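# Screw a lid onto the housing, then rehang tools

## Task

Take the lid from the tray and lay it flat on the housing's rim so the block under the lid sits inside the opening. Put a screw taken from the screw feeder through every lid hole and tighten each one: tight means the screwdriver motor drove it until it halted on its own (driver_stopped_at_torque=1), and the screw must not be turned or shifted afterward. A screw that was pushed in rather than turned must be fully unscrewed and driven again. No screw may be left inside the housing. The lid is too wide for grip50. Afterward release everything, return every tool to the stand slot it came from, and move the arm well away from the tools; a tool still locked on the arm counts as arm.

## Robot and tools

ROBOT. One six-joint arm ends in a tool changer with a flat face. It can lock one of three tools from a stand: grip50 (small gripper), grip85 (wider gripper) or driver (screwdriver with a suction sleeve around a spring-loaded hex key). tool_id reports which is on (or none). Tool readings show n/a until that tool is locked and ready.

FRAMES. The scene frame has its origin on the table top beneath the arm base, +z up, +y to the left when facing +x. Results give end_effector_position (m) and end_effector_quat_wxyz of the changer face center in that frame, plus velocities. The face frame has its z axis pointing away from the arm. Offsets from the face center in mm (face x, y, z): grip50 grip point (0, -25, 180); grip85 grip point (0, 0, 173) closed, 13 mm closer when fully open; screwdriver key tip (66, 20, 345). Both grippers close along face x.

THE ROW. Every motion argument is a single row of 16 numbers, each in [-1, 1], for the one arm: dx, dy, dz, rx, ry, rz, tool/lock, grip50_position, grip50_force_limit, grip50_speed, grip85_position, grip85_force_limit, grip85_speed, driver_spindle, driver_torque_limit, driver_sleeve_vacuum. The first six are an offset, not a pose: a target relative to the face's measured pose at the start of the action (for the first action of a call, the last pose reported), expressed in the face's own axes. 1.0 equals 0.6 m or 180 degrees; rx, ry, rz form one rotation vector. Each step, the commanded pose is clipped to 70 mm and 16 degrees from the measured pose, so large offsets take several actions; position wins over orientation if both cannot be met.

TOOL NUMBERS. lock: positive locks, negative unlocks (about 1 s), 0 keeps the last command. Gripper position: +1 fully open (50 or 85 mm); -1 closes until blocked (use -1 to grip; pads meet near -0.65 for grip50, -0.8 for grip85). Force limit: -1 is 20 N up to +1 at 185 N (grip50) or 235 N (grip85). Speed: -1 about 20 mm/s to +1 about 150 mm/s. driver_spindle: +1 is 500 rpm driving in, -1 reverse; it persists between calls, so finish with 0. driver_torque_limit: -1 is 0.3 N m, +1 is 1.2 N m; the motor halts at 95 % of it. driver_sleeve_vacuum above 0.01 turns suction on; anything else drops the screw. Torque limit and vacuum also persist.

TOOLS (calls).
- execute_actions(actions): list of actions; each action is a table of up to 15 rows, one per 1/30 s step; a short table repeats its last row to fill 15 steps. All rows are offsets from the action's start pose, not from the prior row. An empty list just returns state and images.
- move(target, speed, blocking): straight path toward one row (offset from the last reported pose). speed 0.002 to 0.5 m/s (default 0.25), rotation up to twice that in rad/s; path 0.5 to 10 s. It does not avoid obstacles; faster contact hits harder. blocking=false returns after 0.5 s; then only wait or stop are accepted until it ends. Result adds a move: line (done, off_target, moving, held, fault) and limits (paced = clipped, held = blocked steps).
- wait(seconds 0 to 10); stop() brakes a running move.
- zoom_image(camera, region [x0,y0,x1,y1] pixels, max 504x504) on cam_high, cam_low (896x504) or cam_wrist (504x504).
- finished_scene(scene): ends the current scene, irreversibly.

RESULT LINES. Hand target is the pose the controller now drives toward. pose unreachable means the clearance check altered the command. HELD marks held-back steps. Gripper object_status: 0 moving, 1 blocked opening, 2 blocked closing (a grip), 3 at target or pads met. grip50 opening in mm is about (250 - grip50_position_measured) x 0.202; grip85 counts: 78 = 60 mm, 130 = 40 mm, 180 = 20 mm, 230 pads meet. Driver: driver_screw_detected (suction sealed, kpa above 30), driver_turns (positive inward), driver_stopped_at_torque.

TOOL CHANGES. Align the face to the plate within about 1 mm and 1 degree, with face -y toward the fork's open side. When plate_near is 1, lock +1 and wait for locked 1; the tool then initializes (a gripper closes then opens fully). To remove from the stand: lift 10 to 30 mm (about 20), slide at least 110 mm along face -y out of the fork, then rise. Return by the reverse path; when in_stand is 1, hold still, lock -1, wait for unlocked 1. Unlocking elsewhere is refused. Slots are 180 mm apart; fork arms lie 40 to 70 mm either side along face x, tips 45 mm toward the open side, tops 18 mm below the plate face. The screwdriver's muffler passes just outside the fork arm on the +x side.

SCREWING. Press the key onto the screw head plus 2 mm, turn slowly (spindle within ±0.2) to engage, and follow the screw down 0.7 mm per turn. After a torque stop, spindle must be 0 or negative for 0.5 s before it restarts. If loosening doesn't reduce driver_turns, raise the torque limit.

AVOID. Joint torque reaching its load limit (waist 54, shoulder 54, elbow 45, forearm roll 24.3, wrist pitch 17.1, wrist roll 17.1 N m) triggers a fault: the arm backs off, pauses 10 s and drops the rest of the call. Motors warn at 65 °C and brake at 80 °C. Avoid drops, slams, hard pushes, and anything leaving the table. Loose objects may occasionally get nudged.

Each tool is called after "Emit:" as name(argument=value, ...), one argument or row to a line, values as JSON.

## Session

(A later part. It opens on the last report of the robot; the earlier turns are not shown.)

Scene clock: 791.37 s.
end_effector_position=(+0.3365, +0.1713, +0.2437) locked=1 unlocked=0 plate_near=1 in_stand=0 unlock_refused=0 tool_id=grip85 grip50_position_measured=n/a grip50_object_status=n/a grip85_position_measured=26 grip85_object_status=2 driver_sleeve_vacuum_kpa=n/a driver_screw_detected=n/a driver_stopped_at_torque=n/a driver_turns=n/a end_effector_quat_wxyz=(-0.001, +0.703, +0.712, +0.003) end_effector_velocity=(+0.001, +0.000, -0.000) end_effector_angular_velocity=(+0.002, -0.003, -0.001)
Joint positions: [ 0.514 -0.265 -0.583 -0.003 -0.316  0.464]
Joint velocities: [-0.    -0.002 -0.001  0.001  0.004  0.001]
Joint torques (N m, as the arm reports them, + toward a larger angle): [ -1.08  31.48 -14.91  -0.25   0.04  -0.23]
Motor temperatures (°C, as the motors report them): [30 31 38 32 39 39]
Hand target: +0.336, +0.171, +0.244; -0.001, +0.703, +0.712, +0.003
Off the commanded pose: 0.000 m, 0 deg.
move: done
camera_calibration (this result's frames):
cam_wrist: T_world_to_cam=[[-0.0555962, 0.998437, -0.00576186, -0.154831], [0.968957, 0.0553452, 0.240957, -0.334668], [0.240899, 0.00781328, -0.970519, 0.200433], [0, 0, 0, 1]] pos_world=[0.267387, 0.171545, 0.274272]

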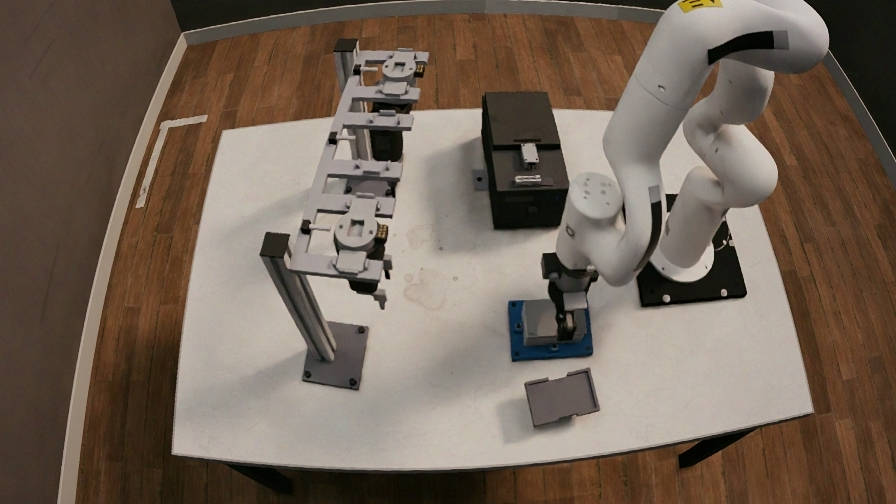

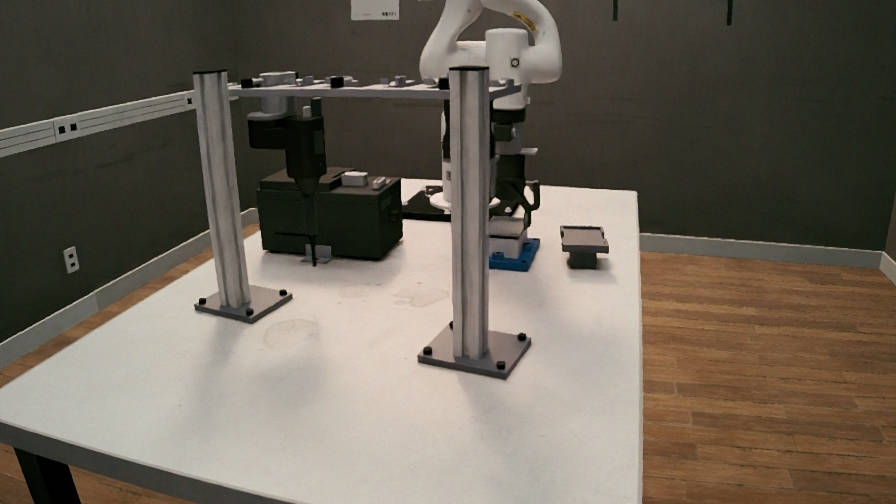

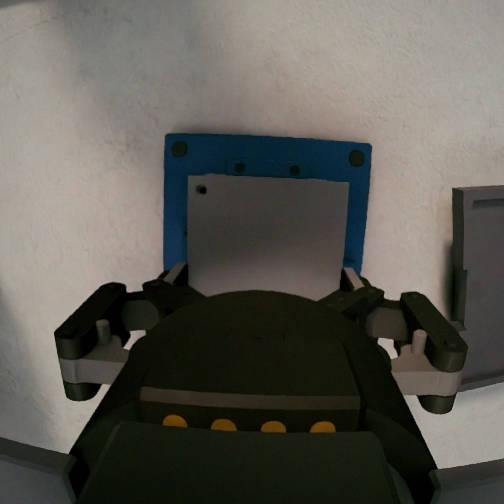

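Emit:
execute_actions(
  actions=[
    [[0,0,0.005,0,0,0,0,1,0,0,-1,-0.3,-0.5,0,0,0]],
    [[0,0,0.004,0,0,0,0,1,0,0,-1,-0.3,-0.5,0,0,0]],
    [[0,0,0.003,0,0,0,0,1,0,0,-1,-0.3,-0.5,0,0,0]],
    [[0,0,0.003,0,0,0,0,1,0,0,-1,-0.3,-0.5,0,0,0]],
  ],
)

Emit:
zoom_image(
  camera="cam_wrist",
  region=[160, 140, 380, 240],
)

Scene clock: 810.47 s.
end_effector_position=(+0.3374, +0.1717, +0.2391) locked=1 unlocked=0 plate_near=1 in_stand=0 unlock_refused=0 tool_id=grip85 grip50_position_measured=n/a grip50_object_status=n/a grip85_position_measured=26 grip85_object_status=2 driver_sleeve_vacuum_kpa=n/a driver_screw_detected=n/a driver_stopped_at_torque=n/a driver_turns=n/a end_effector_quat_wxyz=(-0.002, +0.703, +0.712, +0.001) end_effector_velocity=(+0.000, +0.000, -0.000) end_effector_angular_velocity=(+0.000, -0.000, +0.000)
Joint positions: [ 0.514 -0.28  -0.588 -0.003 -0.311  0.465]
Joint velocities: [ 0.    -0.    -0.    -0.     0.001  0.   ]
Joint torques (N m, as the arm reports them, + toward a larger angle): [ -1.35 -12.55  -1.76  -0.12   7.31  -0.86]
Motor temperatures (°C, as the motors report them): [30 31 37 32 40 39]
Hand target: +0.337, +0.172, +0.237; -0.002, +0.703, +0.712, +0.002
Off the commanded pose: 0.002 m, 0 deg.
Step readings (end_effector_position; steps 1 to 15: 1st action; 16 to 30: 2nd action; 31 to 45: 3rd action; 46 to 60: 4th action):
0: (+0.3365, +0.1713, +0.2436)
1: (+0.3365, +0.1713, +0.2436)
2: (+0.3366, +0.1713, +0.2432)
4: (+0.3366, +0.1713, +0.2417)
8: (+0.3365, +0.1713, +0.2407)
15: (+0.3366, +0.1713, +0.2407)
16: (+0.3366, +0.1713, +0.2407)
17: (+0.3366, +0.1714, +0.2403)
19: (+0.3368, +0.1715, +0.2397)
23: (+0.3370, +0.1715, +0.2396)
30: (+0.3368, +0.1715, +0.2394)
31: (+0.3368, +0.1715, +0.2393)
32: (+0.3369, +0.1715, +0.2392)
34: (+0.3370, +0.1715, +0.2392)
38: (+0.3371, +0.1716, +0.2392)
45: (+0.3371, +0.1716, +0.2392)
46: (+0.3371, +0.1716, +0.2392)
47: (+0.3371, +0.1716, +0.2391)
49: (+0.3373, +0.1717, +0.2391)
53: (+0.3374, +0.1717, +0.2391)
60: end_effector_position above
camera_calibration (this result's frames):
cam_wrist: T_world_to_cam=[[-0.0554795, 0.998426, -0.00822118, -0.154688], [0.970183, 0.0558521, 0.235851, -0.333679], [0.235938, 0.00510881, -0.971755, 0.198274], [0, 0, 0, 1]] pos_world=[0.268367, 0.172069, 0.2701]

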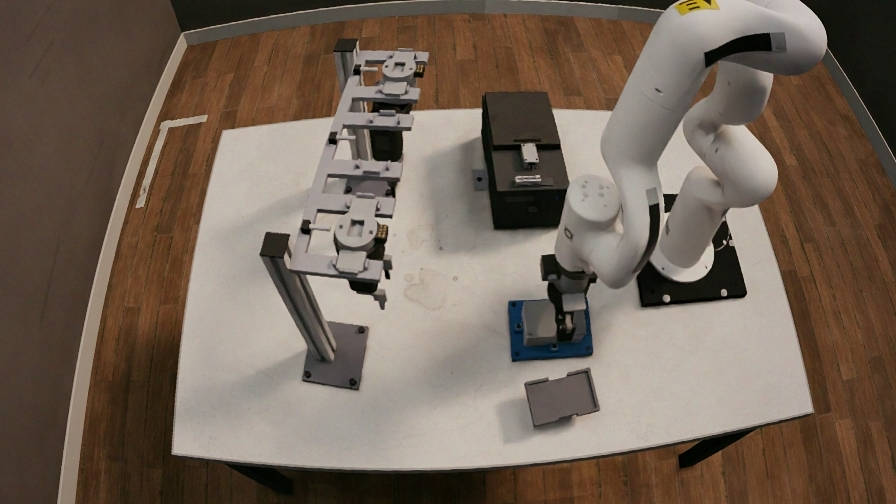

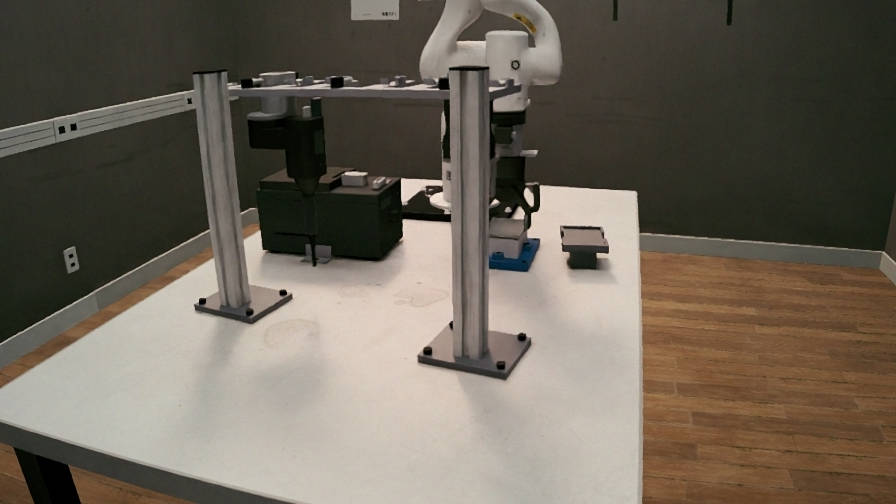

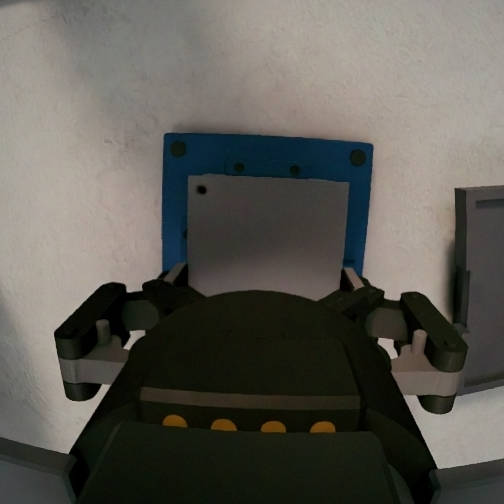

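Region (160, 140, 380, 240) of cam_wrist's 504x504 image, scaled by 2.291, with more detail than that image has; it fills the top 229 rows of this view, and the rest is white.

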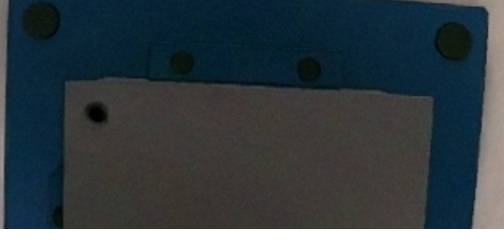

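Emit:
execute_actions(
  actions=[
    [[-0.0005,-0.0012,-0.002,0,0,0,0,1,0,0,-1,-0.3,-0.5,0,0,0]],
  ],
)

Emit:
zoom_image(
  camera="cam_high",
  region=[505, 285, 605, 365],
)

Emit:
zoom_image(
  camera="cam_low",
  region=[470, 190, 560, 280],
)

Scene clock: 820.80 s.
end_effector_position=(+0.3365, +0.1713, +0.2397) locked=1 unlocked=0 plate_near=1 in_stand=0 unlock_refused=0 tool_id=grip85 grip50_position_measured=n/a grip50_object_status=n/a grip85_position_measured=26 grip85_object_status=2 driver_sleeve_vacuum_kpa=n/a driver_screw_detected=n/a driver_stopped_at_torque=n/a driver_turns=n/a end_effector_quat_wxyz=(-0.002, +0.703, +0.712, +0.001) end_effector_velocity=(-0.003, -0.002, -0.000) end_effector_angular_velocity=(-0.009, +0.017, -0.003)
Joint positions: [ 0.514 -0.277 -0.585 -0.003 -0.311  0.464]
Joint velocities: [-0.     0.001  0.002 -0.    -0.017  0.003]
Joint torques (N m, as the arm reports them, + toward a larger angle): [ -1.12  23.42 -10.48  -0.04  -1.51  -0.09]
Motor temperatures (°C, as the motors report them): [30 31 37 32 40 39]
Hand target: +0.337, +0.171, +0.240; -0.002, +0.703, +0.712, +0.001
Off the commanded pose: 0.001 m, 0 deg.
Step readings (end_effector_position):
0: (+0.3374, +0.1717, +0.2391)
1: (+0.3374, +0.1717, +0.2391)
2: (+0.3373, +0.1717, +0.2394)
4: (+0.3370, +0.1715, +0.2396)
8: (+0.3368, +0.1715, +0.2397)
15: end_effector_position above
camera_calibration (this result's frames):
cam_wrist: T_world_to_cam=[[-0.0556434, 0.99842, -0.00788109, -0.154367], [0.970012, 0.0559273, 0.236534, -0.333074], [0.236601, 0.00551682, -0.971591, 0.198727], [0, 0, 0, 1]] pos_world=[0.267477, 0.171655, 0.270648]

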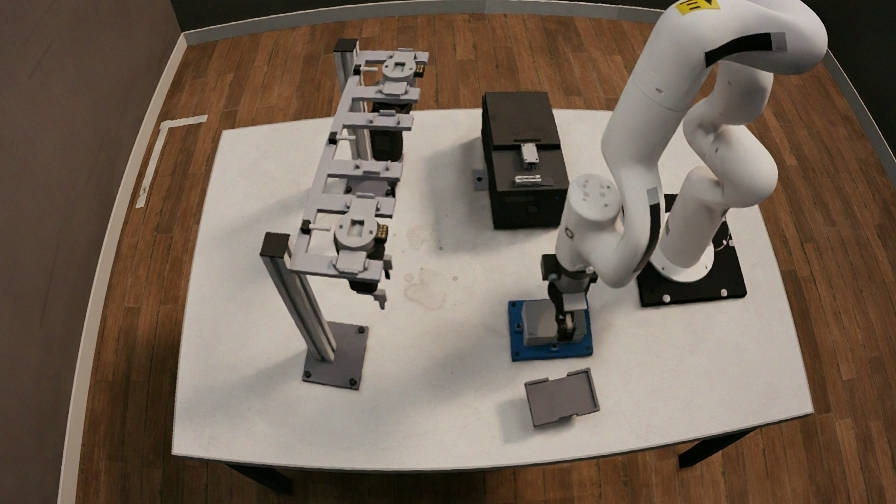

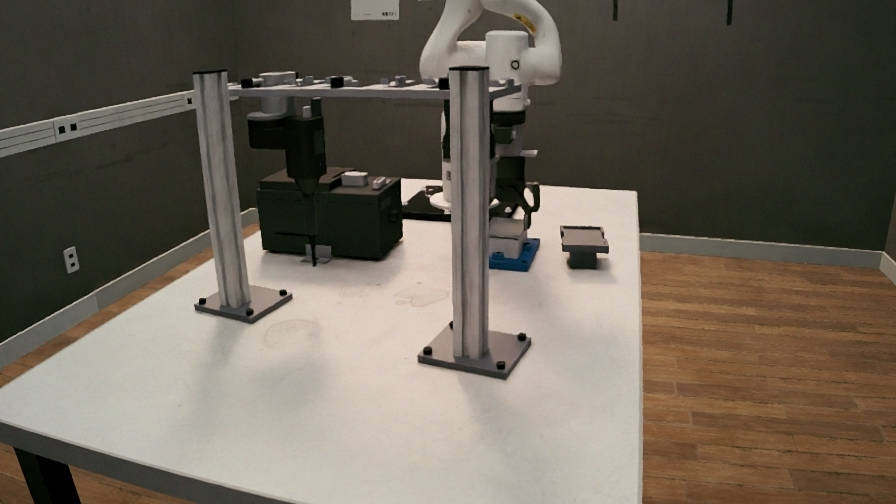

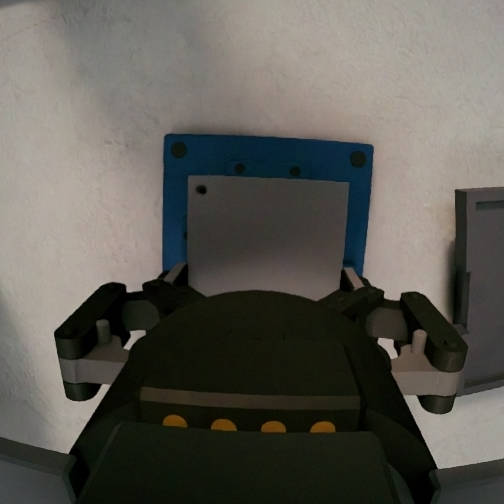

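Region (505, 285, 605, 365) of cam_high's 896x504 image, scaled by 5.040, with more detail than that image has; it fills the top 403 rows of this view, and the rest is white.

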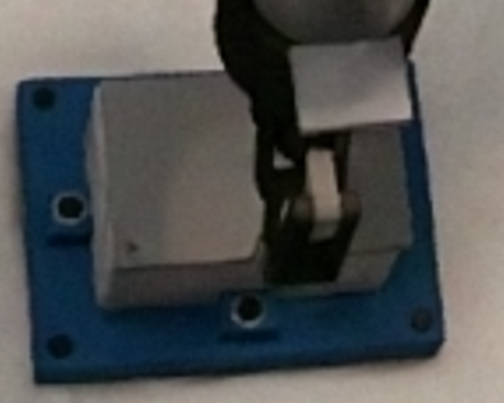

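Region (470, 190, 560, 280) of cam_low's 896x504 image, scaled by 5.600, with more detail than that image has.

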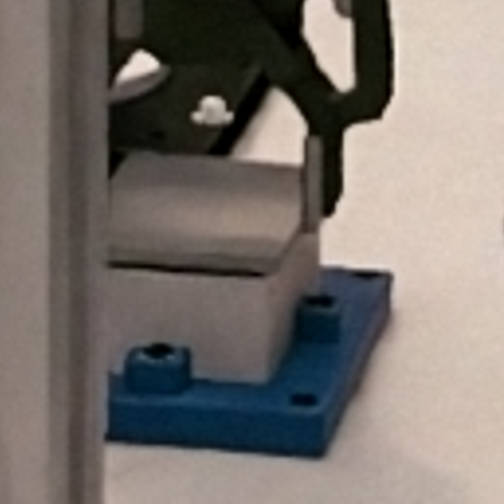

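Emit:
execute_actions(
  actions=[
    [[0,0,0,0,0,0,0,1,0,0,1,-0.3,-1,0,0,0]],
    [[0,0,0,0,0,0,0,1,0,0,1,-0.3,-1,0,0,0]],
  ],
)

Emit:
zoom_image(
  camera="cam_low",
  region=[470, 190, 560, 280],
)

Emit:
zoom_image(
  camera="cam_wrist",
  region=[160, 140, 380, 300],
)

Scene clock: 846.67 s.
end_effector_position=(+0.3365, +0.1714, +0.2398) locked=1 unlocked=0 plate_near=1 in_stand=0 unlock_refused=0 tool_id=grip85 grip50_position_measured=n/a grip50_object_status=n/a grip85_position_measured=3 grip85_object_status=3 driver_sleeve_vacuum_kpa=n/a driver_screw_detected=n/a driver_stopped_at_torque=n/a driver_turns=n/a end_effector_quat_wxyz=(-0.002, +0.703, +0.712, +0.001) end_effector_velocity=(-0.000, -0.000, -0.000) end_effector_angular_velocity=(-0.001, +0.002, -0.001)
Joint positions: [ 0.514 -0.277 -0.585 -0.003 -0.311  0.464]
Joint velocities: [-0.    -0.001 -0.     0.    -0.002  0.   ]
Joint torques (N m, as the arm reports them, + toward a larger angle): [ -1.63  28.88 -14.2    0.13   0.02  -0.32]
Motor temperatures (°C, as the motors report them): [30 31 37 32 40 39]
Hand target: +0.337, +0.171, +0.240; -0.002, +0.703, +0.712, +0.001
Off the commanded pose: 0.000 m, 0 deg.
Step readings (end_effector_position; steps 1 to 15: 1st action; 16 to 30: 2nd action):
0: (+0.3367, +0.1714, +0.2403)
1: (+0.3367, +0.1714, +0.2403)
2: (+0.3366, +0.1714, +0.2402)
4: (+0.3366, +0.1714, +0.2399)
8: (+0.3365, +0.1713, +0.2398)
15: (+0.3365, +0.1714, +0.2398)
16: (+0.3365, +0.1714, +0.2398)
17: (+0.3365, +0.1714, +0.2398)
19: (+0.3365, +0.1714, +0.2398)
23: (+0.3365, +0.1714, +0.2398)
30: end_effector_position above
camera_calibration (this result's frames):
cam_wrist: T_world_to_cam=[[-0.0556486, 0.99842, -0.00781338, -0.154404], [0.969977, 0.0559155, 0.23668, -0.333147], [0.236743, 0.0055921, -0.971556, 0.198683], [0, 0, 0, 1]] pos_world=[0.267516, 0.171677, 0.270675]

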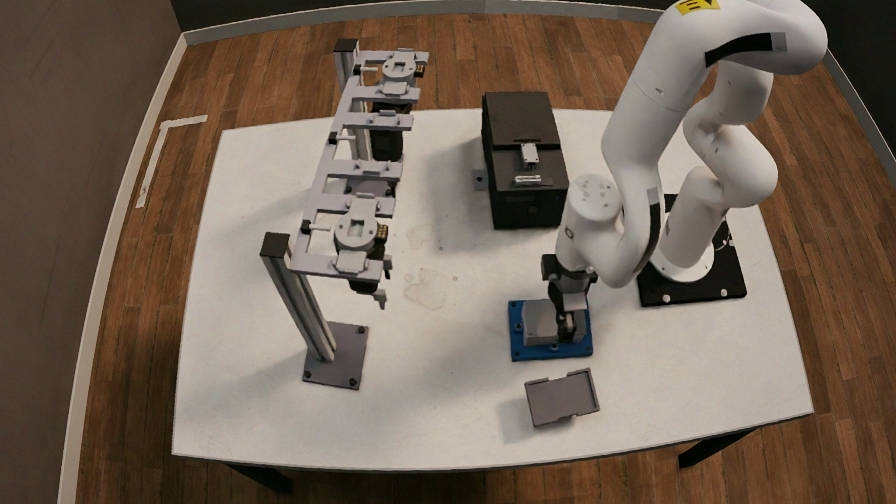

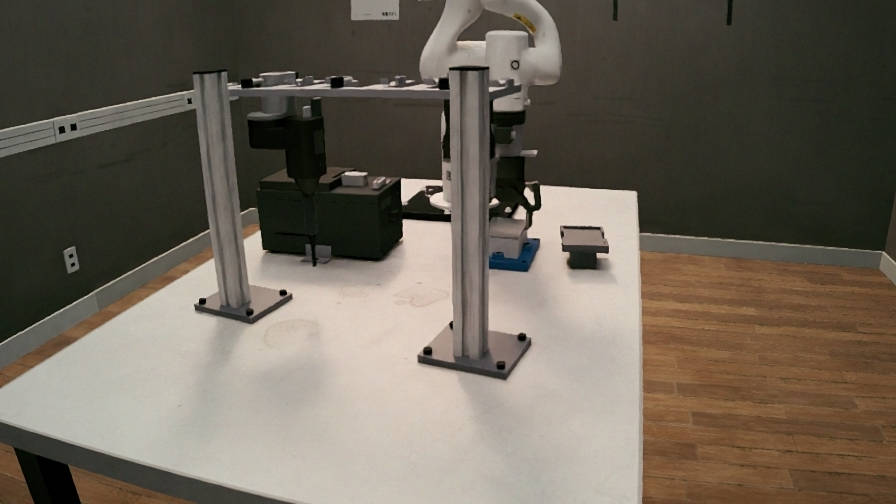

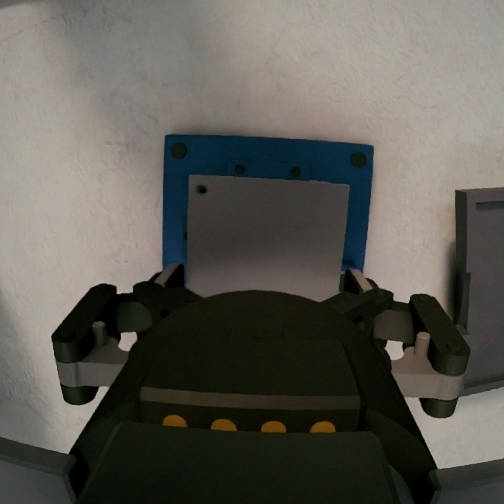

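Region (470, 190, 560, 280) of cam_low's 896x504 image, scaled by 5.600, with more detail than that image has.

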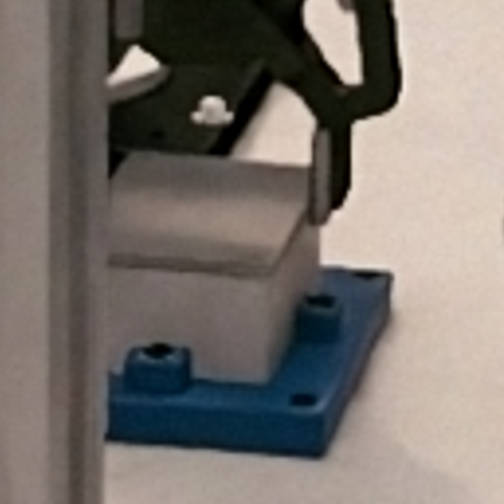

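Region (160, 140, 380, 300) of cam_wrist's 504x504 image, scaled by 2.291, with more detail than that image has; it fills the top 367 rows of this view, and the rest is white.

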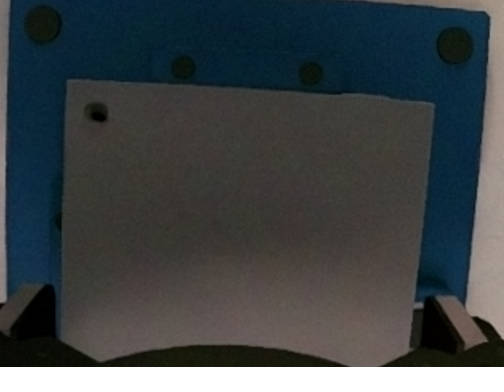

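Emit:
move(
  target=[0,0.08,-0.15,0,0,0,0,1,0,0,1,0,0,0,0,0],
  speed=0.15,
)

Emit:
zoom_image(
  camera="cam_wrist",
  region=[150, 60, 390, 300],
)

Emit:
zoom_image(
  camera="cam_high",
  region=[495, 280, 615, 370],
)

Scene clock: 857.87 s.
end_effector_position=(+0.3844, +0.1716, +0.3294) locked=1 unlocked=0 plate_near=1 in_stand=0 unlock_refused=0 tool_id=grip85 grip50_position_measured=n/a grip50_object_status=n/a grip85_position_measured=3 grip85_object_status=3 driver_sleeve_vacuum_kpa=n/a driver_screw_detected=n/a driver_stopped_at_torque=n/a driver_turns=n/a end_effector_quat_wxyz=(-0.002, +0.703, +0.712, +0.001) end_effector_velocity=(+0.001, +0.001, +0.001) end_effector_angular_velocity=(+0.001, -0.002, +0.002)
Joint positions: [ 0.464 -0.175 -0.739 -0.001 -0.568  0.412]
Joint velocities: [ 0.    -0.    -0.004 -0.    -0.001 -0.001]
Joint torques (N m, as the arm reports them, + toward a larger angle): [ -0.77  30.13 -18.9   -0.13   0.01  -0.22]
Motor temperatures (°C, as the motors report them): [30 31 37 32 40 39]
Hand target: +0.385, +0.172, +0.330; -0.002, +0.703, +0.712, +0.001
Off the commanded pose: 0.000 m, 0 deg.
move: done
camera_calibration (this result's frames):
cam_wrist: T_world_to_cam=[[-0.0558846, 0.998407, -0.00780258, -0.151202], [0.970157, 0.0561468, 0.235886, -0.400629], [0.235948, 0.00561264, -0.971749, 0.274763], [0, 0, 0, 1]] pos_world=[0.315394, 0.171913, 0.360324]

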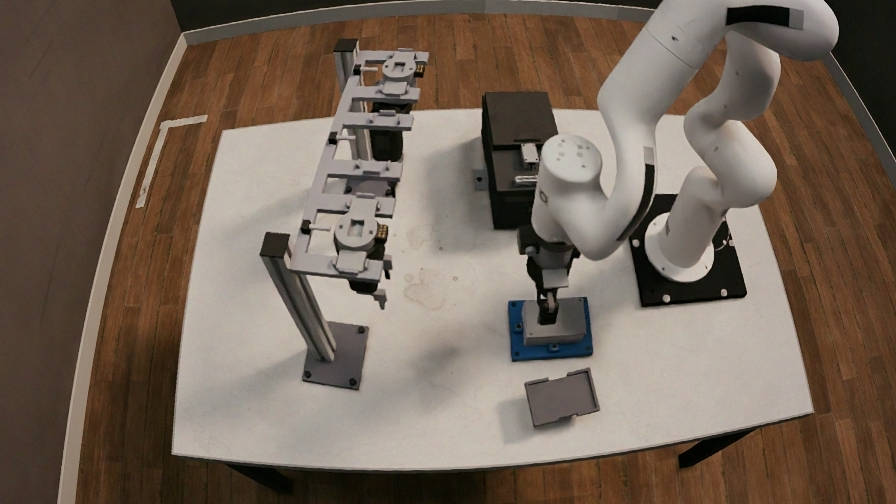

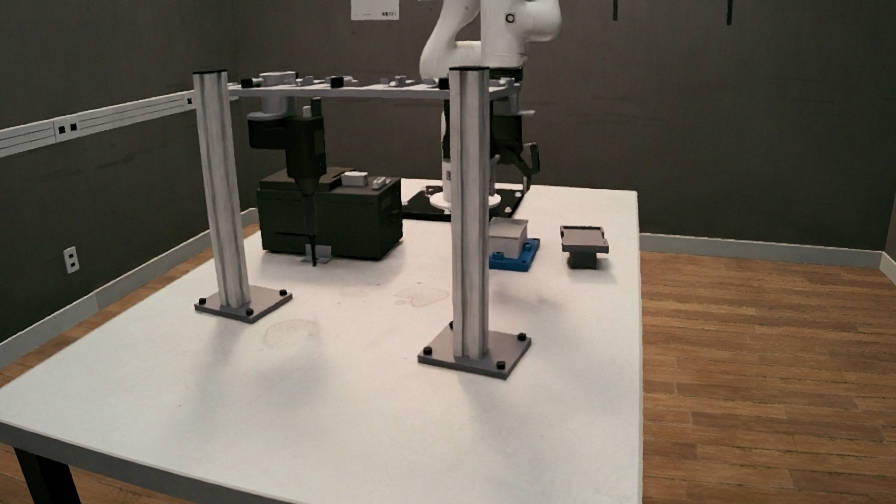

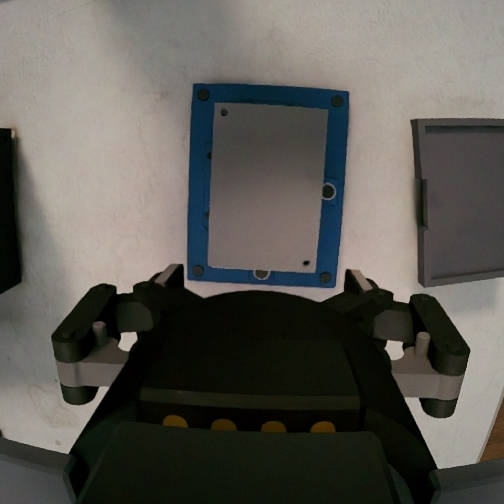

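Region (150, 60, 390, 300) of cam_wrist's 504x504 image, scaled by 2.100, with more detail than that image has.

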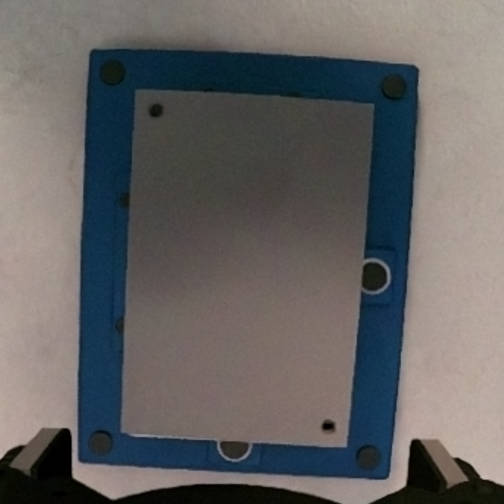

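Region (495, 280, 615, 370) of cam_high's 896x504 image, scaled by 4.200, with more detail than that image has; it fills the top 378 rows of this view, and the rest is white.

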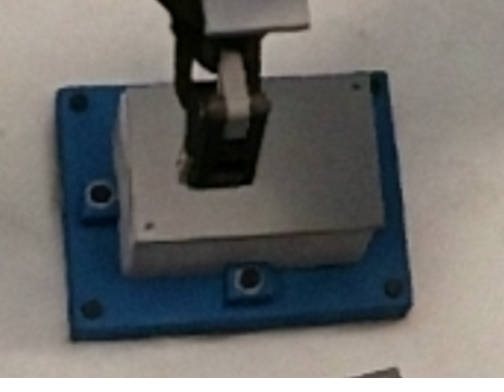

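Emit:
move(
  target=[-0.2675,0.2347,-0.1698,0,0,0.0484,0,1,0,0,1,0,0,0,0,0],
  speed=0.3,
)

Scene clock: 871.83 s.
end_effector_position=(+0.5271, +0.0128, +0.4302) locked=1 unlocked=0 plate_near=1 in_stand=0 unlock_refused=0 tool_id=grip85 grip50_position_measured=n/a grip50_object_status=n/a grip85_position_measured=3 grip85_object_status=3 driver_sleeve_vacuum_kpa=n/a driver_screw_detected=n/a driver_stopped_at_torque=n/a driver_turns=n/a end_effector_quat_wxyz=(-0.002, +0.754, +0.657, +0.001) end_effector_velocity=(+0.002, -0.002, +0.002) end_effector_angular_velocity=(-0.000, -0.006, -0.001)
Joint positions: [ 0.069 -0.283 -1.133 -0.003 -0.853  0.17 ]
Joint velocities: [-0.003 -0.001 -0.006 -0.     0.    -0.001]
Joint torques (N m, as the arm reports them, + toward a larger angle): [ -1.85  43.02 -21.51   0.51  -0.09  -0.35]
Motor temperatures (°C, as the motors report them): [30 31 37 32 40 39]
Hand target: +0.527, +0.013, +0.430; -0.002, +0.754, +0.656, +0.001
Off the commanded pose: 0.000 m, 0 deg.
move: done
camera_calibration (this result's frames):
cam_wrist: T_world_to_cam=[[0.0952888, 0.995416, -0.00820388, -0.0633296], [0.967753, -0.090704, 0.235002, -0.550404], [0.233181, -0.0303324, -0.97196, 0.342011], [0, 0, 0, 1]] pos_world=[0.458939, 0.0234895, 0.461248]

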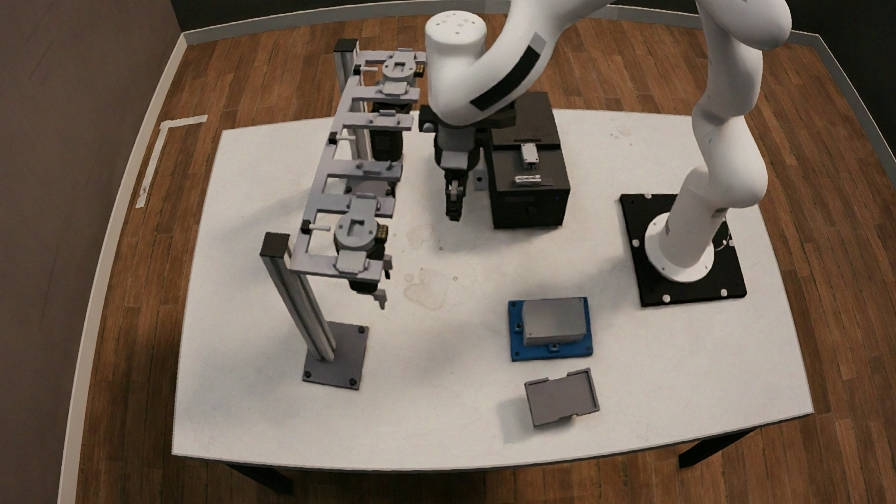

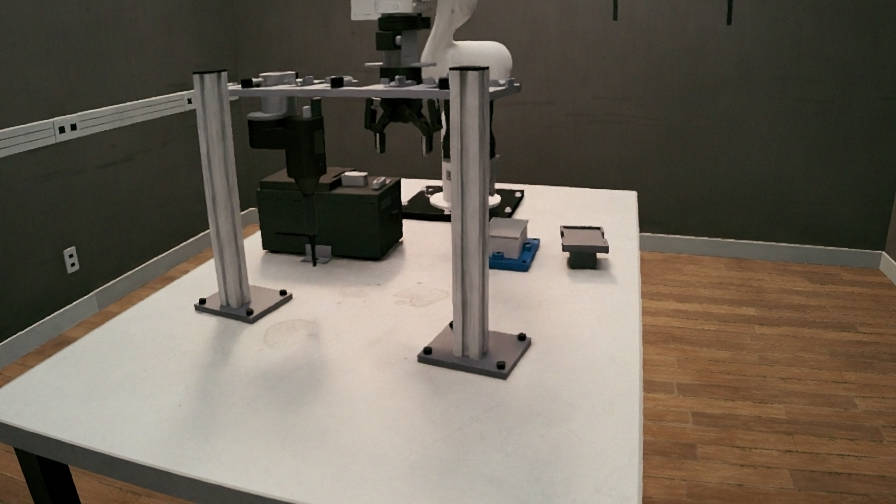

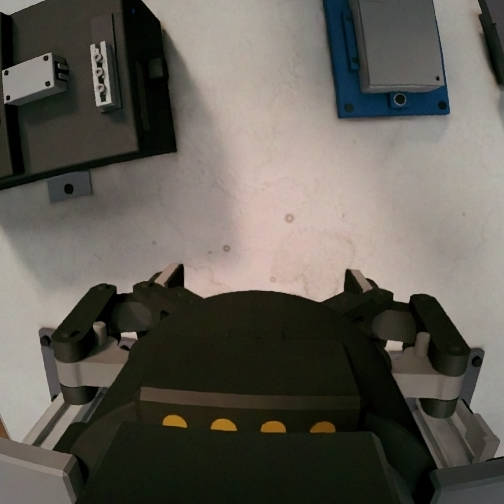

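Emit:
move(
  target=[-0.0008,0.2094,-0.0023,-0.0008,0.001,0.0009,0,1,0,0,1,0,0,0,0,0],
  speed=0.08,
)

Scene clock: 886.77 s.
end_effector_position=(+0.6513, -0.0052, +0.4312) locked=1 unlocked=0 plate_near=1 in_stand=0 unlock_refused=0 tool_id=grip85 grip50_position_measured=n/a grip50_object_status=n/a grip85_position_measured=3 grip85_object_status=3 driver_sleeve_vacuum_kpa=n/a driver_screw_detected=n/a driver_stopped_at_torque=n/a driver_turns=n/a end_effector_quat_wxyz=(-0.002, +0.755, +0.656, +0.003) end_effector_velocity=(+0.001, -0.000, +0.000) end_effector_angular_velocity=(+0.000, +0.000, -0.001)
Joint positions: [ 0.035 -0.586 -1.554  0.001 -0.968  0.136]
Joint velocities: [-0.001 -0.002 -0.003  0.    -0.001 -0.   ]
Joint torques (N m, as the arm reports them, + toward a larger angle): [ -1.83  59.68 -21.68   0.44  -0.1   -0.23]
Motor temperatures (°C, as the motors report them): [30 31 38 32 40 39]
Hand target: +0.651, -0.005, +0.431; -0.002, +0.755, +0.656, +0.003
Off the commanded pose: 0.000 m, 0 deg.
move: done
camera_calibration (this result's frames):
cam_wrist: T_world_to_cam=[[0.0979596, 0.995177, -0.0051197, -0.0603563], [0.96684, -0.0939485, 0.237476, -0.672963], [0.23585, -0.028213, -0.97138, 0.311486], [0, 0, 0, 1]] pos_world=[0.583096, 0.0056293, 0.462075]

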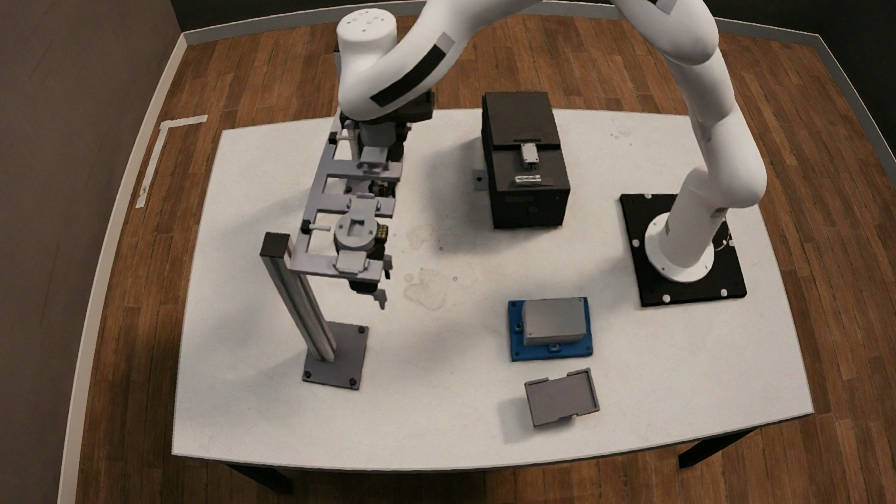

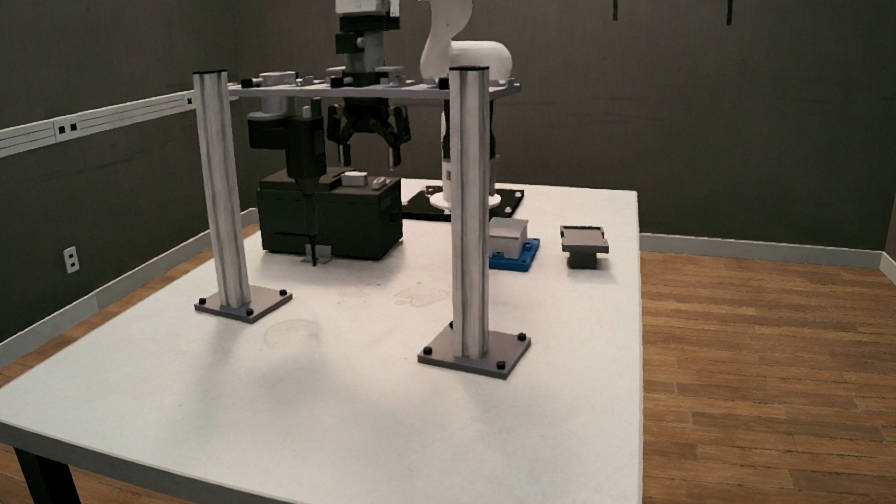

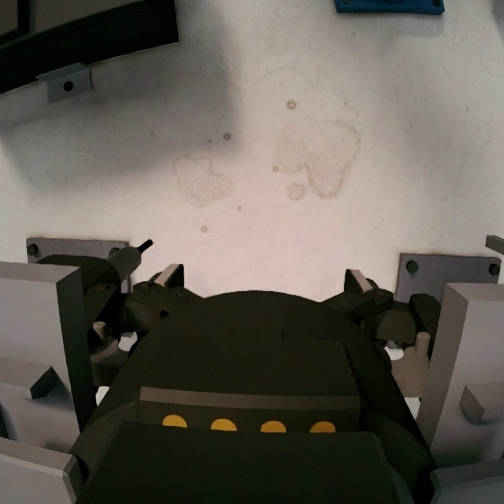

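Emit:
move(
  target=[0.0003,0.0005,0.0305,0,0,0,0,1,0,0,1,0,0,0,0,0],
  speed=0.02,
)

Scene clock: 897.17 s.
end_effector_position=(+0.6519, -0.0050, +0.4131) locked=1 unlocked=0 plate_near=1 in_stand=1 unlock_refused=0 tool_id=grip85 grip50_position_measured=n/a grip50_object_status=n/a grip85_position_measured=3 grip85_object_status=3 driver_sleeve_vacuum_kpa=n/a driver_screw_detected=n/a driver_stopped_at_torque=n/a driver_turns=n/a end_effector_quat_wxyz=(-0.002, +0.755, +0.655, +0.003) end_effector_velocity=(-0.000, -0.000, +0.000) end_effector_angular_velocity=(+0.000, -0.000, -0.001)
Joint positions: [ 0.036 -0.6   -1.534  0.001 -0.933  0.137]
Joint velocities: [-0.     0.001  0.001  0.     0.     0.   ]
Joint torques (N m, as the arm reports them, + toward a larger angle): [  0.35  59.37 -20.2    0.15  -1.68  -0.78]
Motor temperatures (°C, as the motors report them): [30 31 38 32 40 39]
Hand target: +0.652, -0.005, +0.413; -0.002, +0.755, +0.655, +0.003
Off the commanded pose: 0.000 m, 0 deg.
move: done
camera_calibration (this result's frames):
cam_wrist: T_world_to_cam=[[0.0983863, 0.995136, -0.00501254, -0.0610022], [0.966486, -0.0943512, 0.238751, -0.669508], [0.237116, -0.0283343, -0.971068, 0.292857], [0, 0, 0, 1]] pos_world=[0.583631, 0.00583452, 0.443924]

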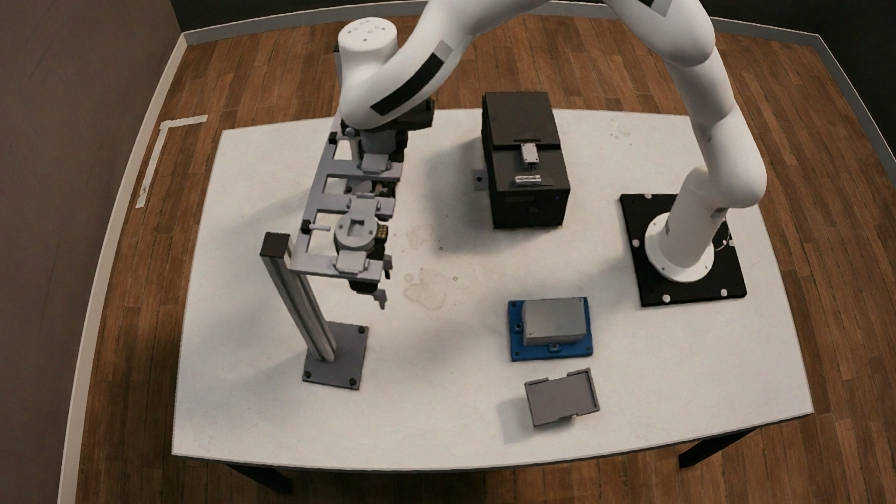

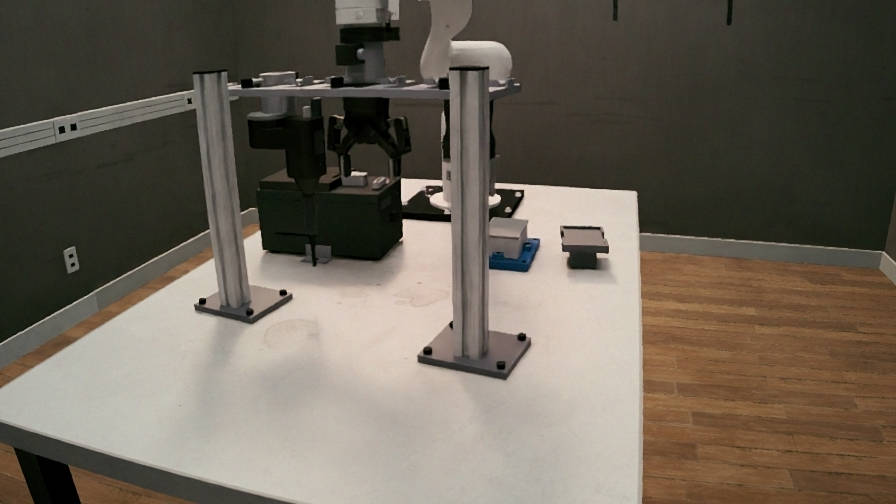

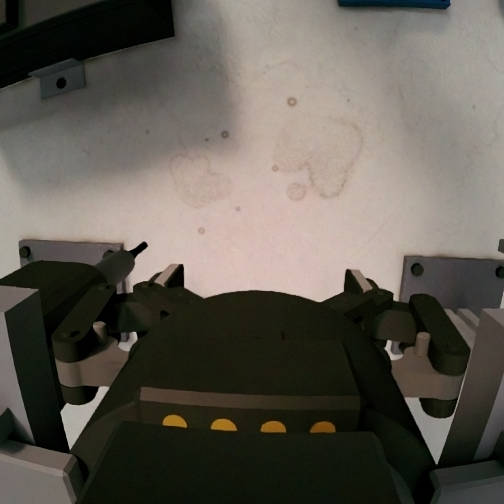

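Emit:
execute_actions(
  actions=[
    [[0,-0.0006,0.002,0,0,0,0,1,0,0,1,0,0,0,0,0]],
    [[0,0,0,0,0,0,-1,1,0,0,1,0,0,0,0,0]],
    [[0,0,0,0,0,0,-1,1,0,0,1,0,0,0,0,0]],
    [[0,0,0,0,0,0,-1,1,0,0,1,0,0,0,0,0]],
  ],
)

Scene clock: 905.20 s.
end_effector_position=(+0.6512, -0.0049, +0.4119) locked=0 unlocked=1 plate_near=1 in_stand=1 unlock_refused=0 tool_id=none grip50_position_measured=n/a grip50_object_status=n/a grip85_position_measured=n/a grip85_object_status=n/a driver_sleeve_vacuum_kpa=n/a driver_screw_detected=n/a driver_stopped_at_torque=n/a driver_turns=n/a end_effector_quat_wxyz=(-0.002, +0.755, +0.655, +0.002) end_effector_velocity=(+0.000, -0.000, +0.000) end_effector_angular_velocity=(+0.000, -0.001, +0.000)
Joint positions: [ 0.036 -0.6   -1.531  0.001 -0.931  0.137]
Joint velocities: [-0.    -0.    -0.001  0.     0.001 -0.001]
Joint torques (N m, as the arm reports them, + toward a larger angle): [  1.99  45.81 -13.65   0.43  -2.51  -0.98]
Motor temperatures (°C, as the motors report them): [30 31 38 32 40 39]
Hand target: +0.651, -0.005, +0.412; -0.002, +0.755, +0.655, +0.002
Off the commanded pose: 0.000 m, 0 deg.
Step readings (end_effector_position; steps 1 to 15: 1st action; 16 to 30: 2nd action; 31 to 45: 3rd action; 46 to 60: 4th action):
0: (+0.6516, -0.0049, +0.4129)
1: (+0.6516, -0.0049, +0.4129)
2: (+0.6516, -0.0049, +0.4128)
4: (+0.6516, -0.0049, +0.4124)
8: (+0.6516, -0.0049, +0.4121)
15: (+0.6516, -0.0049, +0.4120)
16: (+0.6515, -0.0049, +0.4118)
17: (+0.6515, -0.0049, +0.4118)
19: (+0.6515, -0.0049, +0.4118)
23: (+0.6512, -0.0049, +0.4119)
30: (+0.6512, -0.0049, +0.4120)
31: (+0.6512, -0.0049, +0.4120)
32: (+0.6512, -0.0049, +0.4119)
34: (+0.6512, -0.0049, +0.4119)
38: (+0.6512, -0.0049, +0.4119)
45: (+0.6512, -0.0049, +0.4119)
46: (+0.6512, -0.0049, +0.4119)
47: (+0.6512, -0.0049, +0.4119)
49: (+0.6512, -0.0049, +0.4119)
53: (+0.6512, -0.0049, +0.4119)
60: end_effector_position above
camera_calibration (this result's frames):
cam_wrist: T_world_to_cam=[[0.0988473, 0.995089, -0.0051552, -0.0612738], [0.966787, -0.0948063, 0.237348, -0.668212], [0.235693, -0.0284452, -0.971411, 0.292915], [0, 0, 0, 1]] pos_world=[0.583038, 0.00595414, 0.442823]

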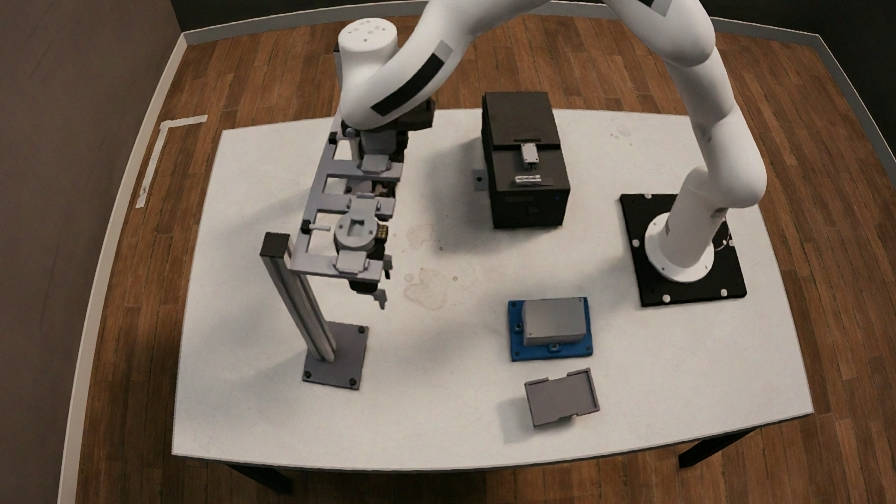

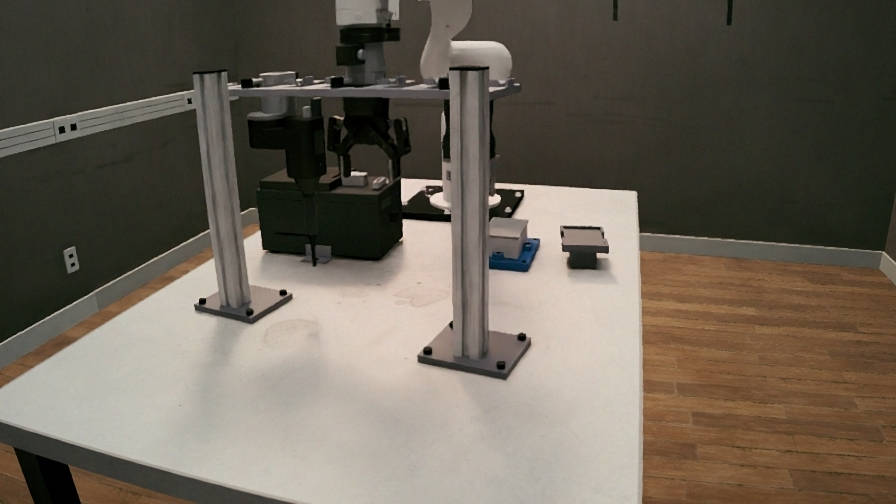

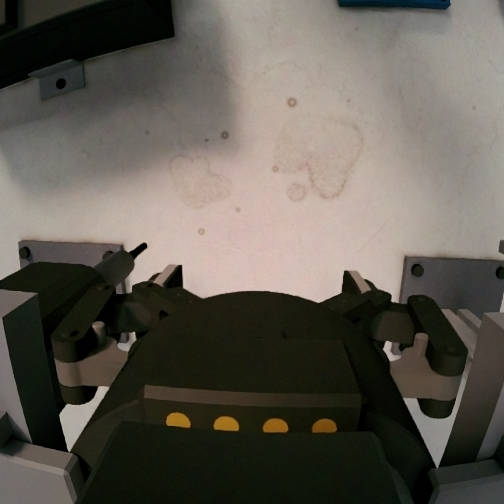

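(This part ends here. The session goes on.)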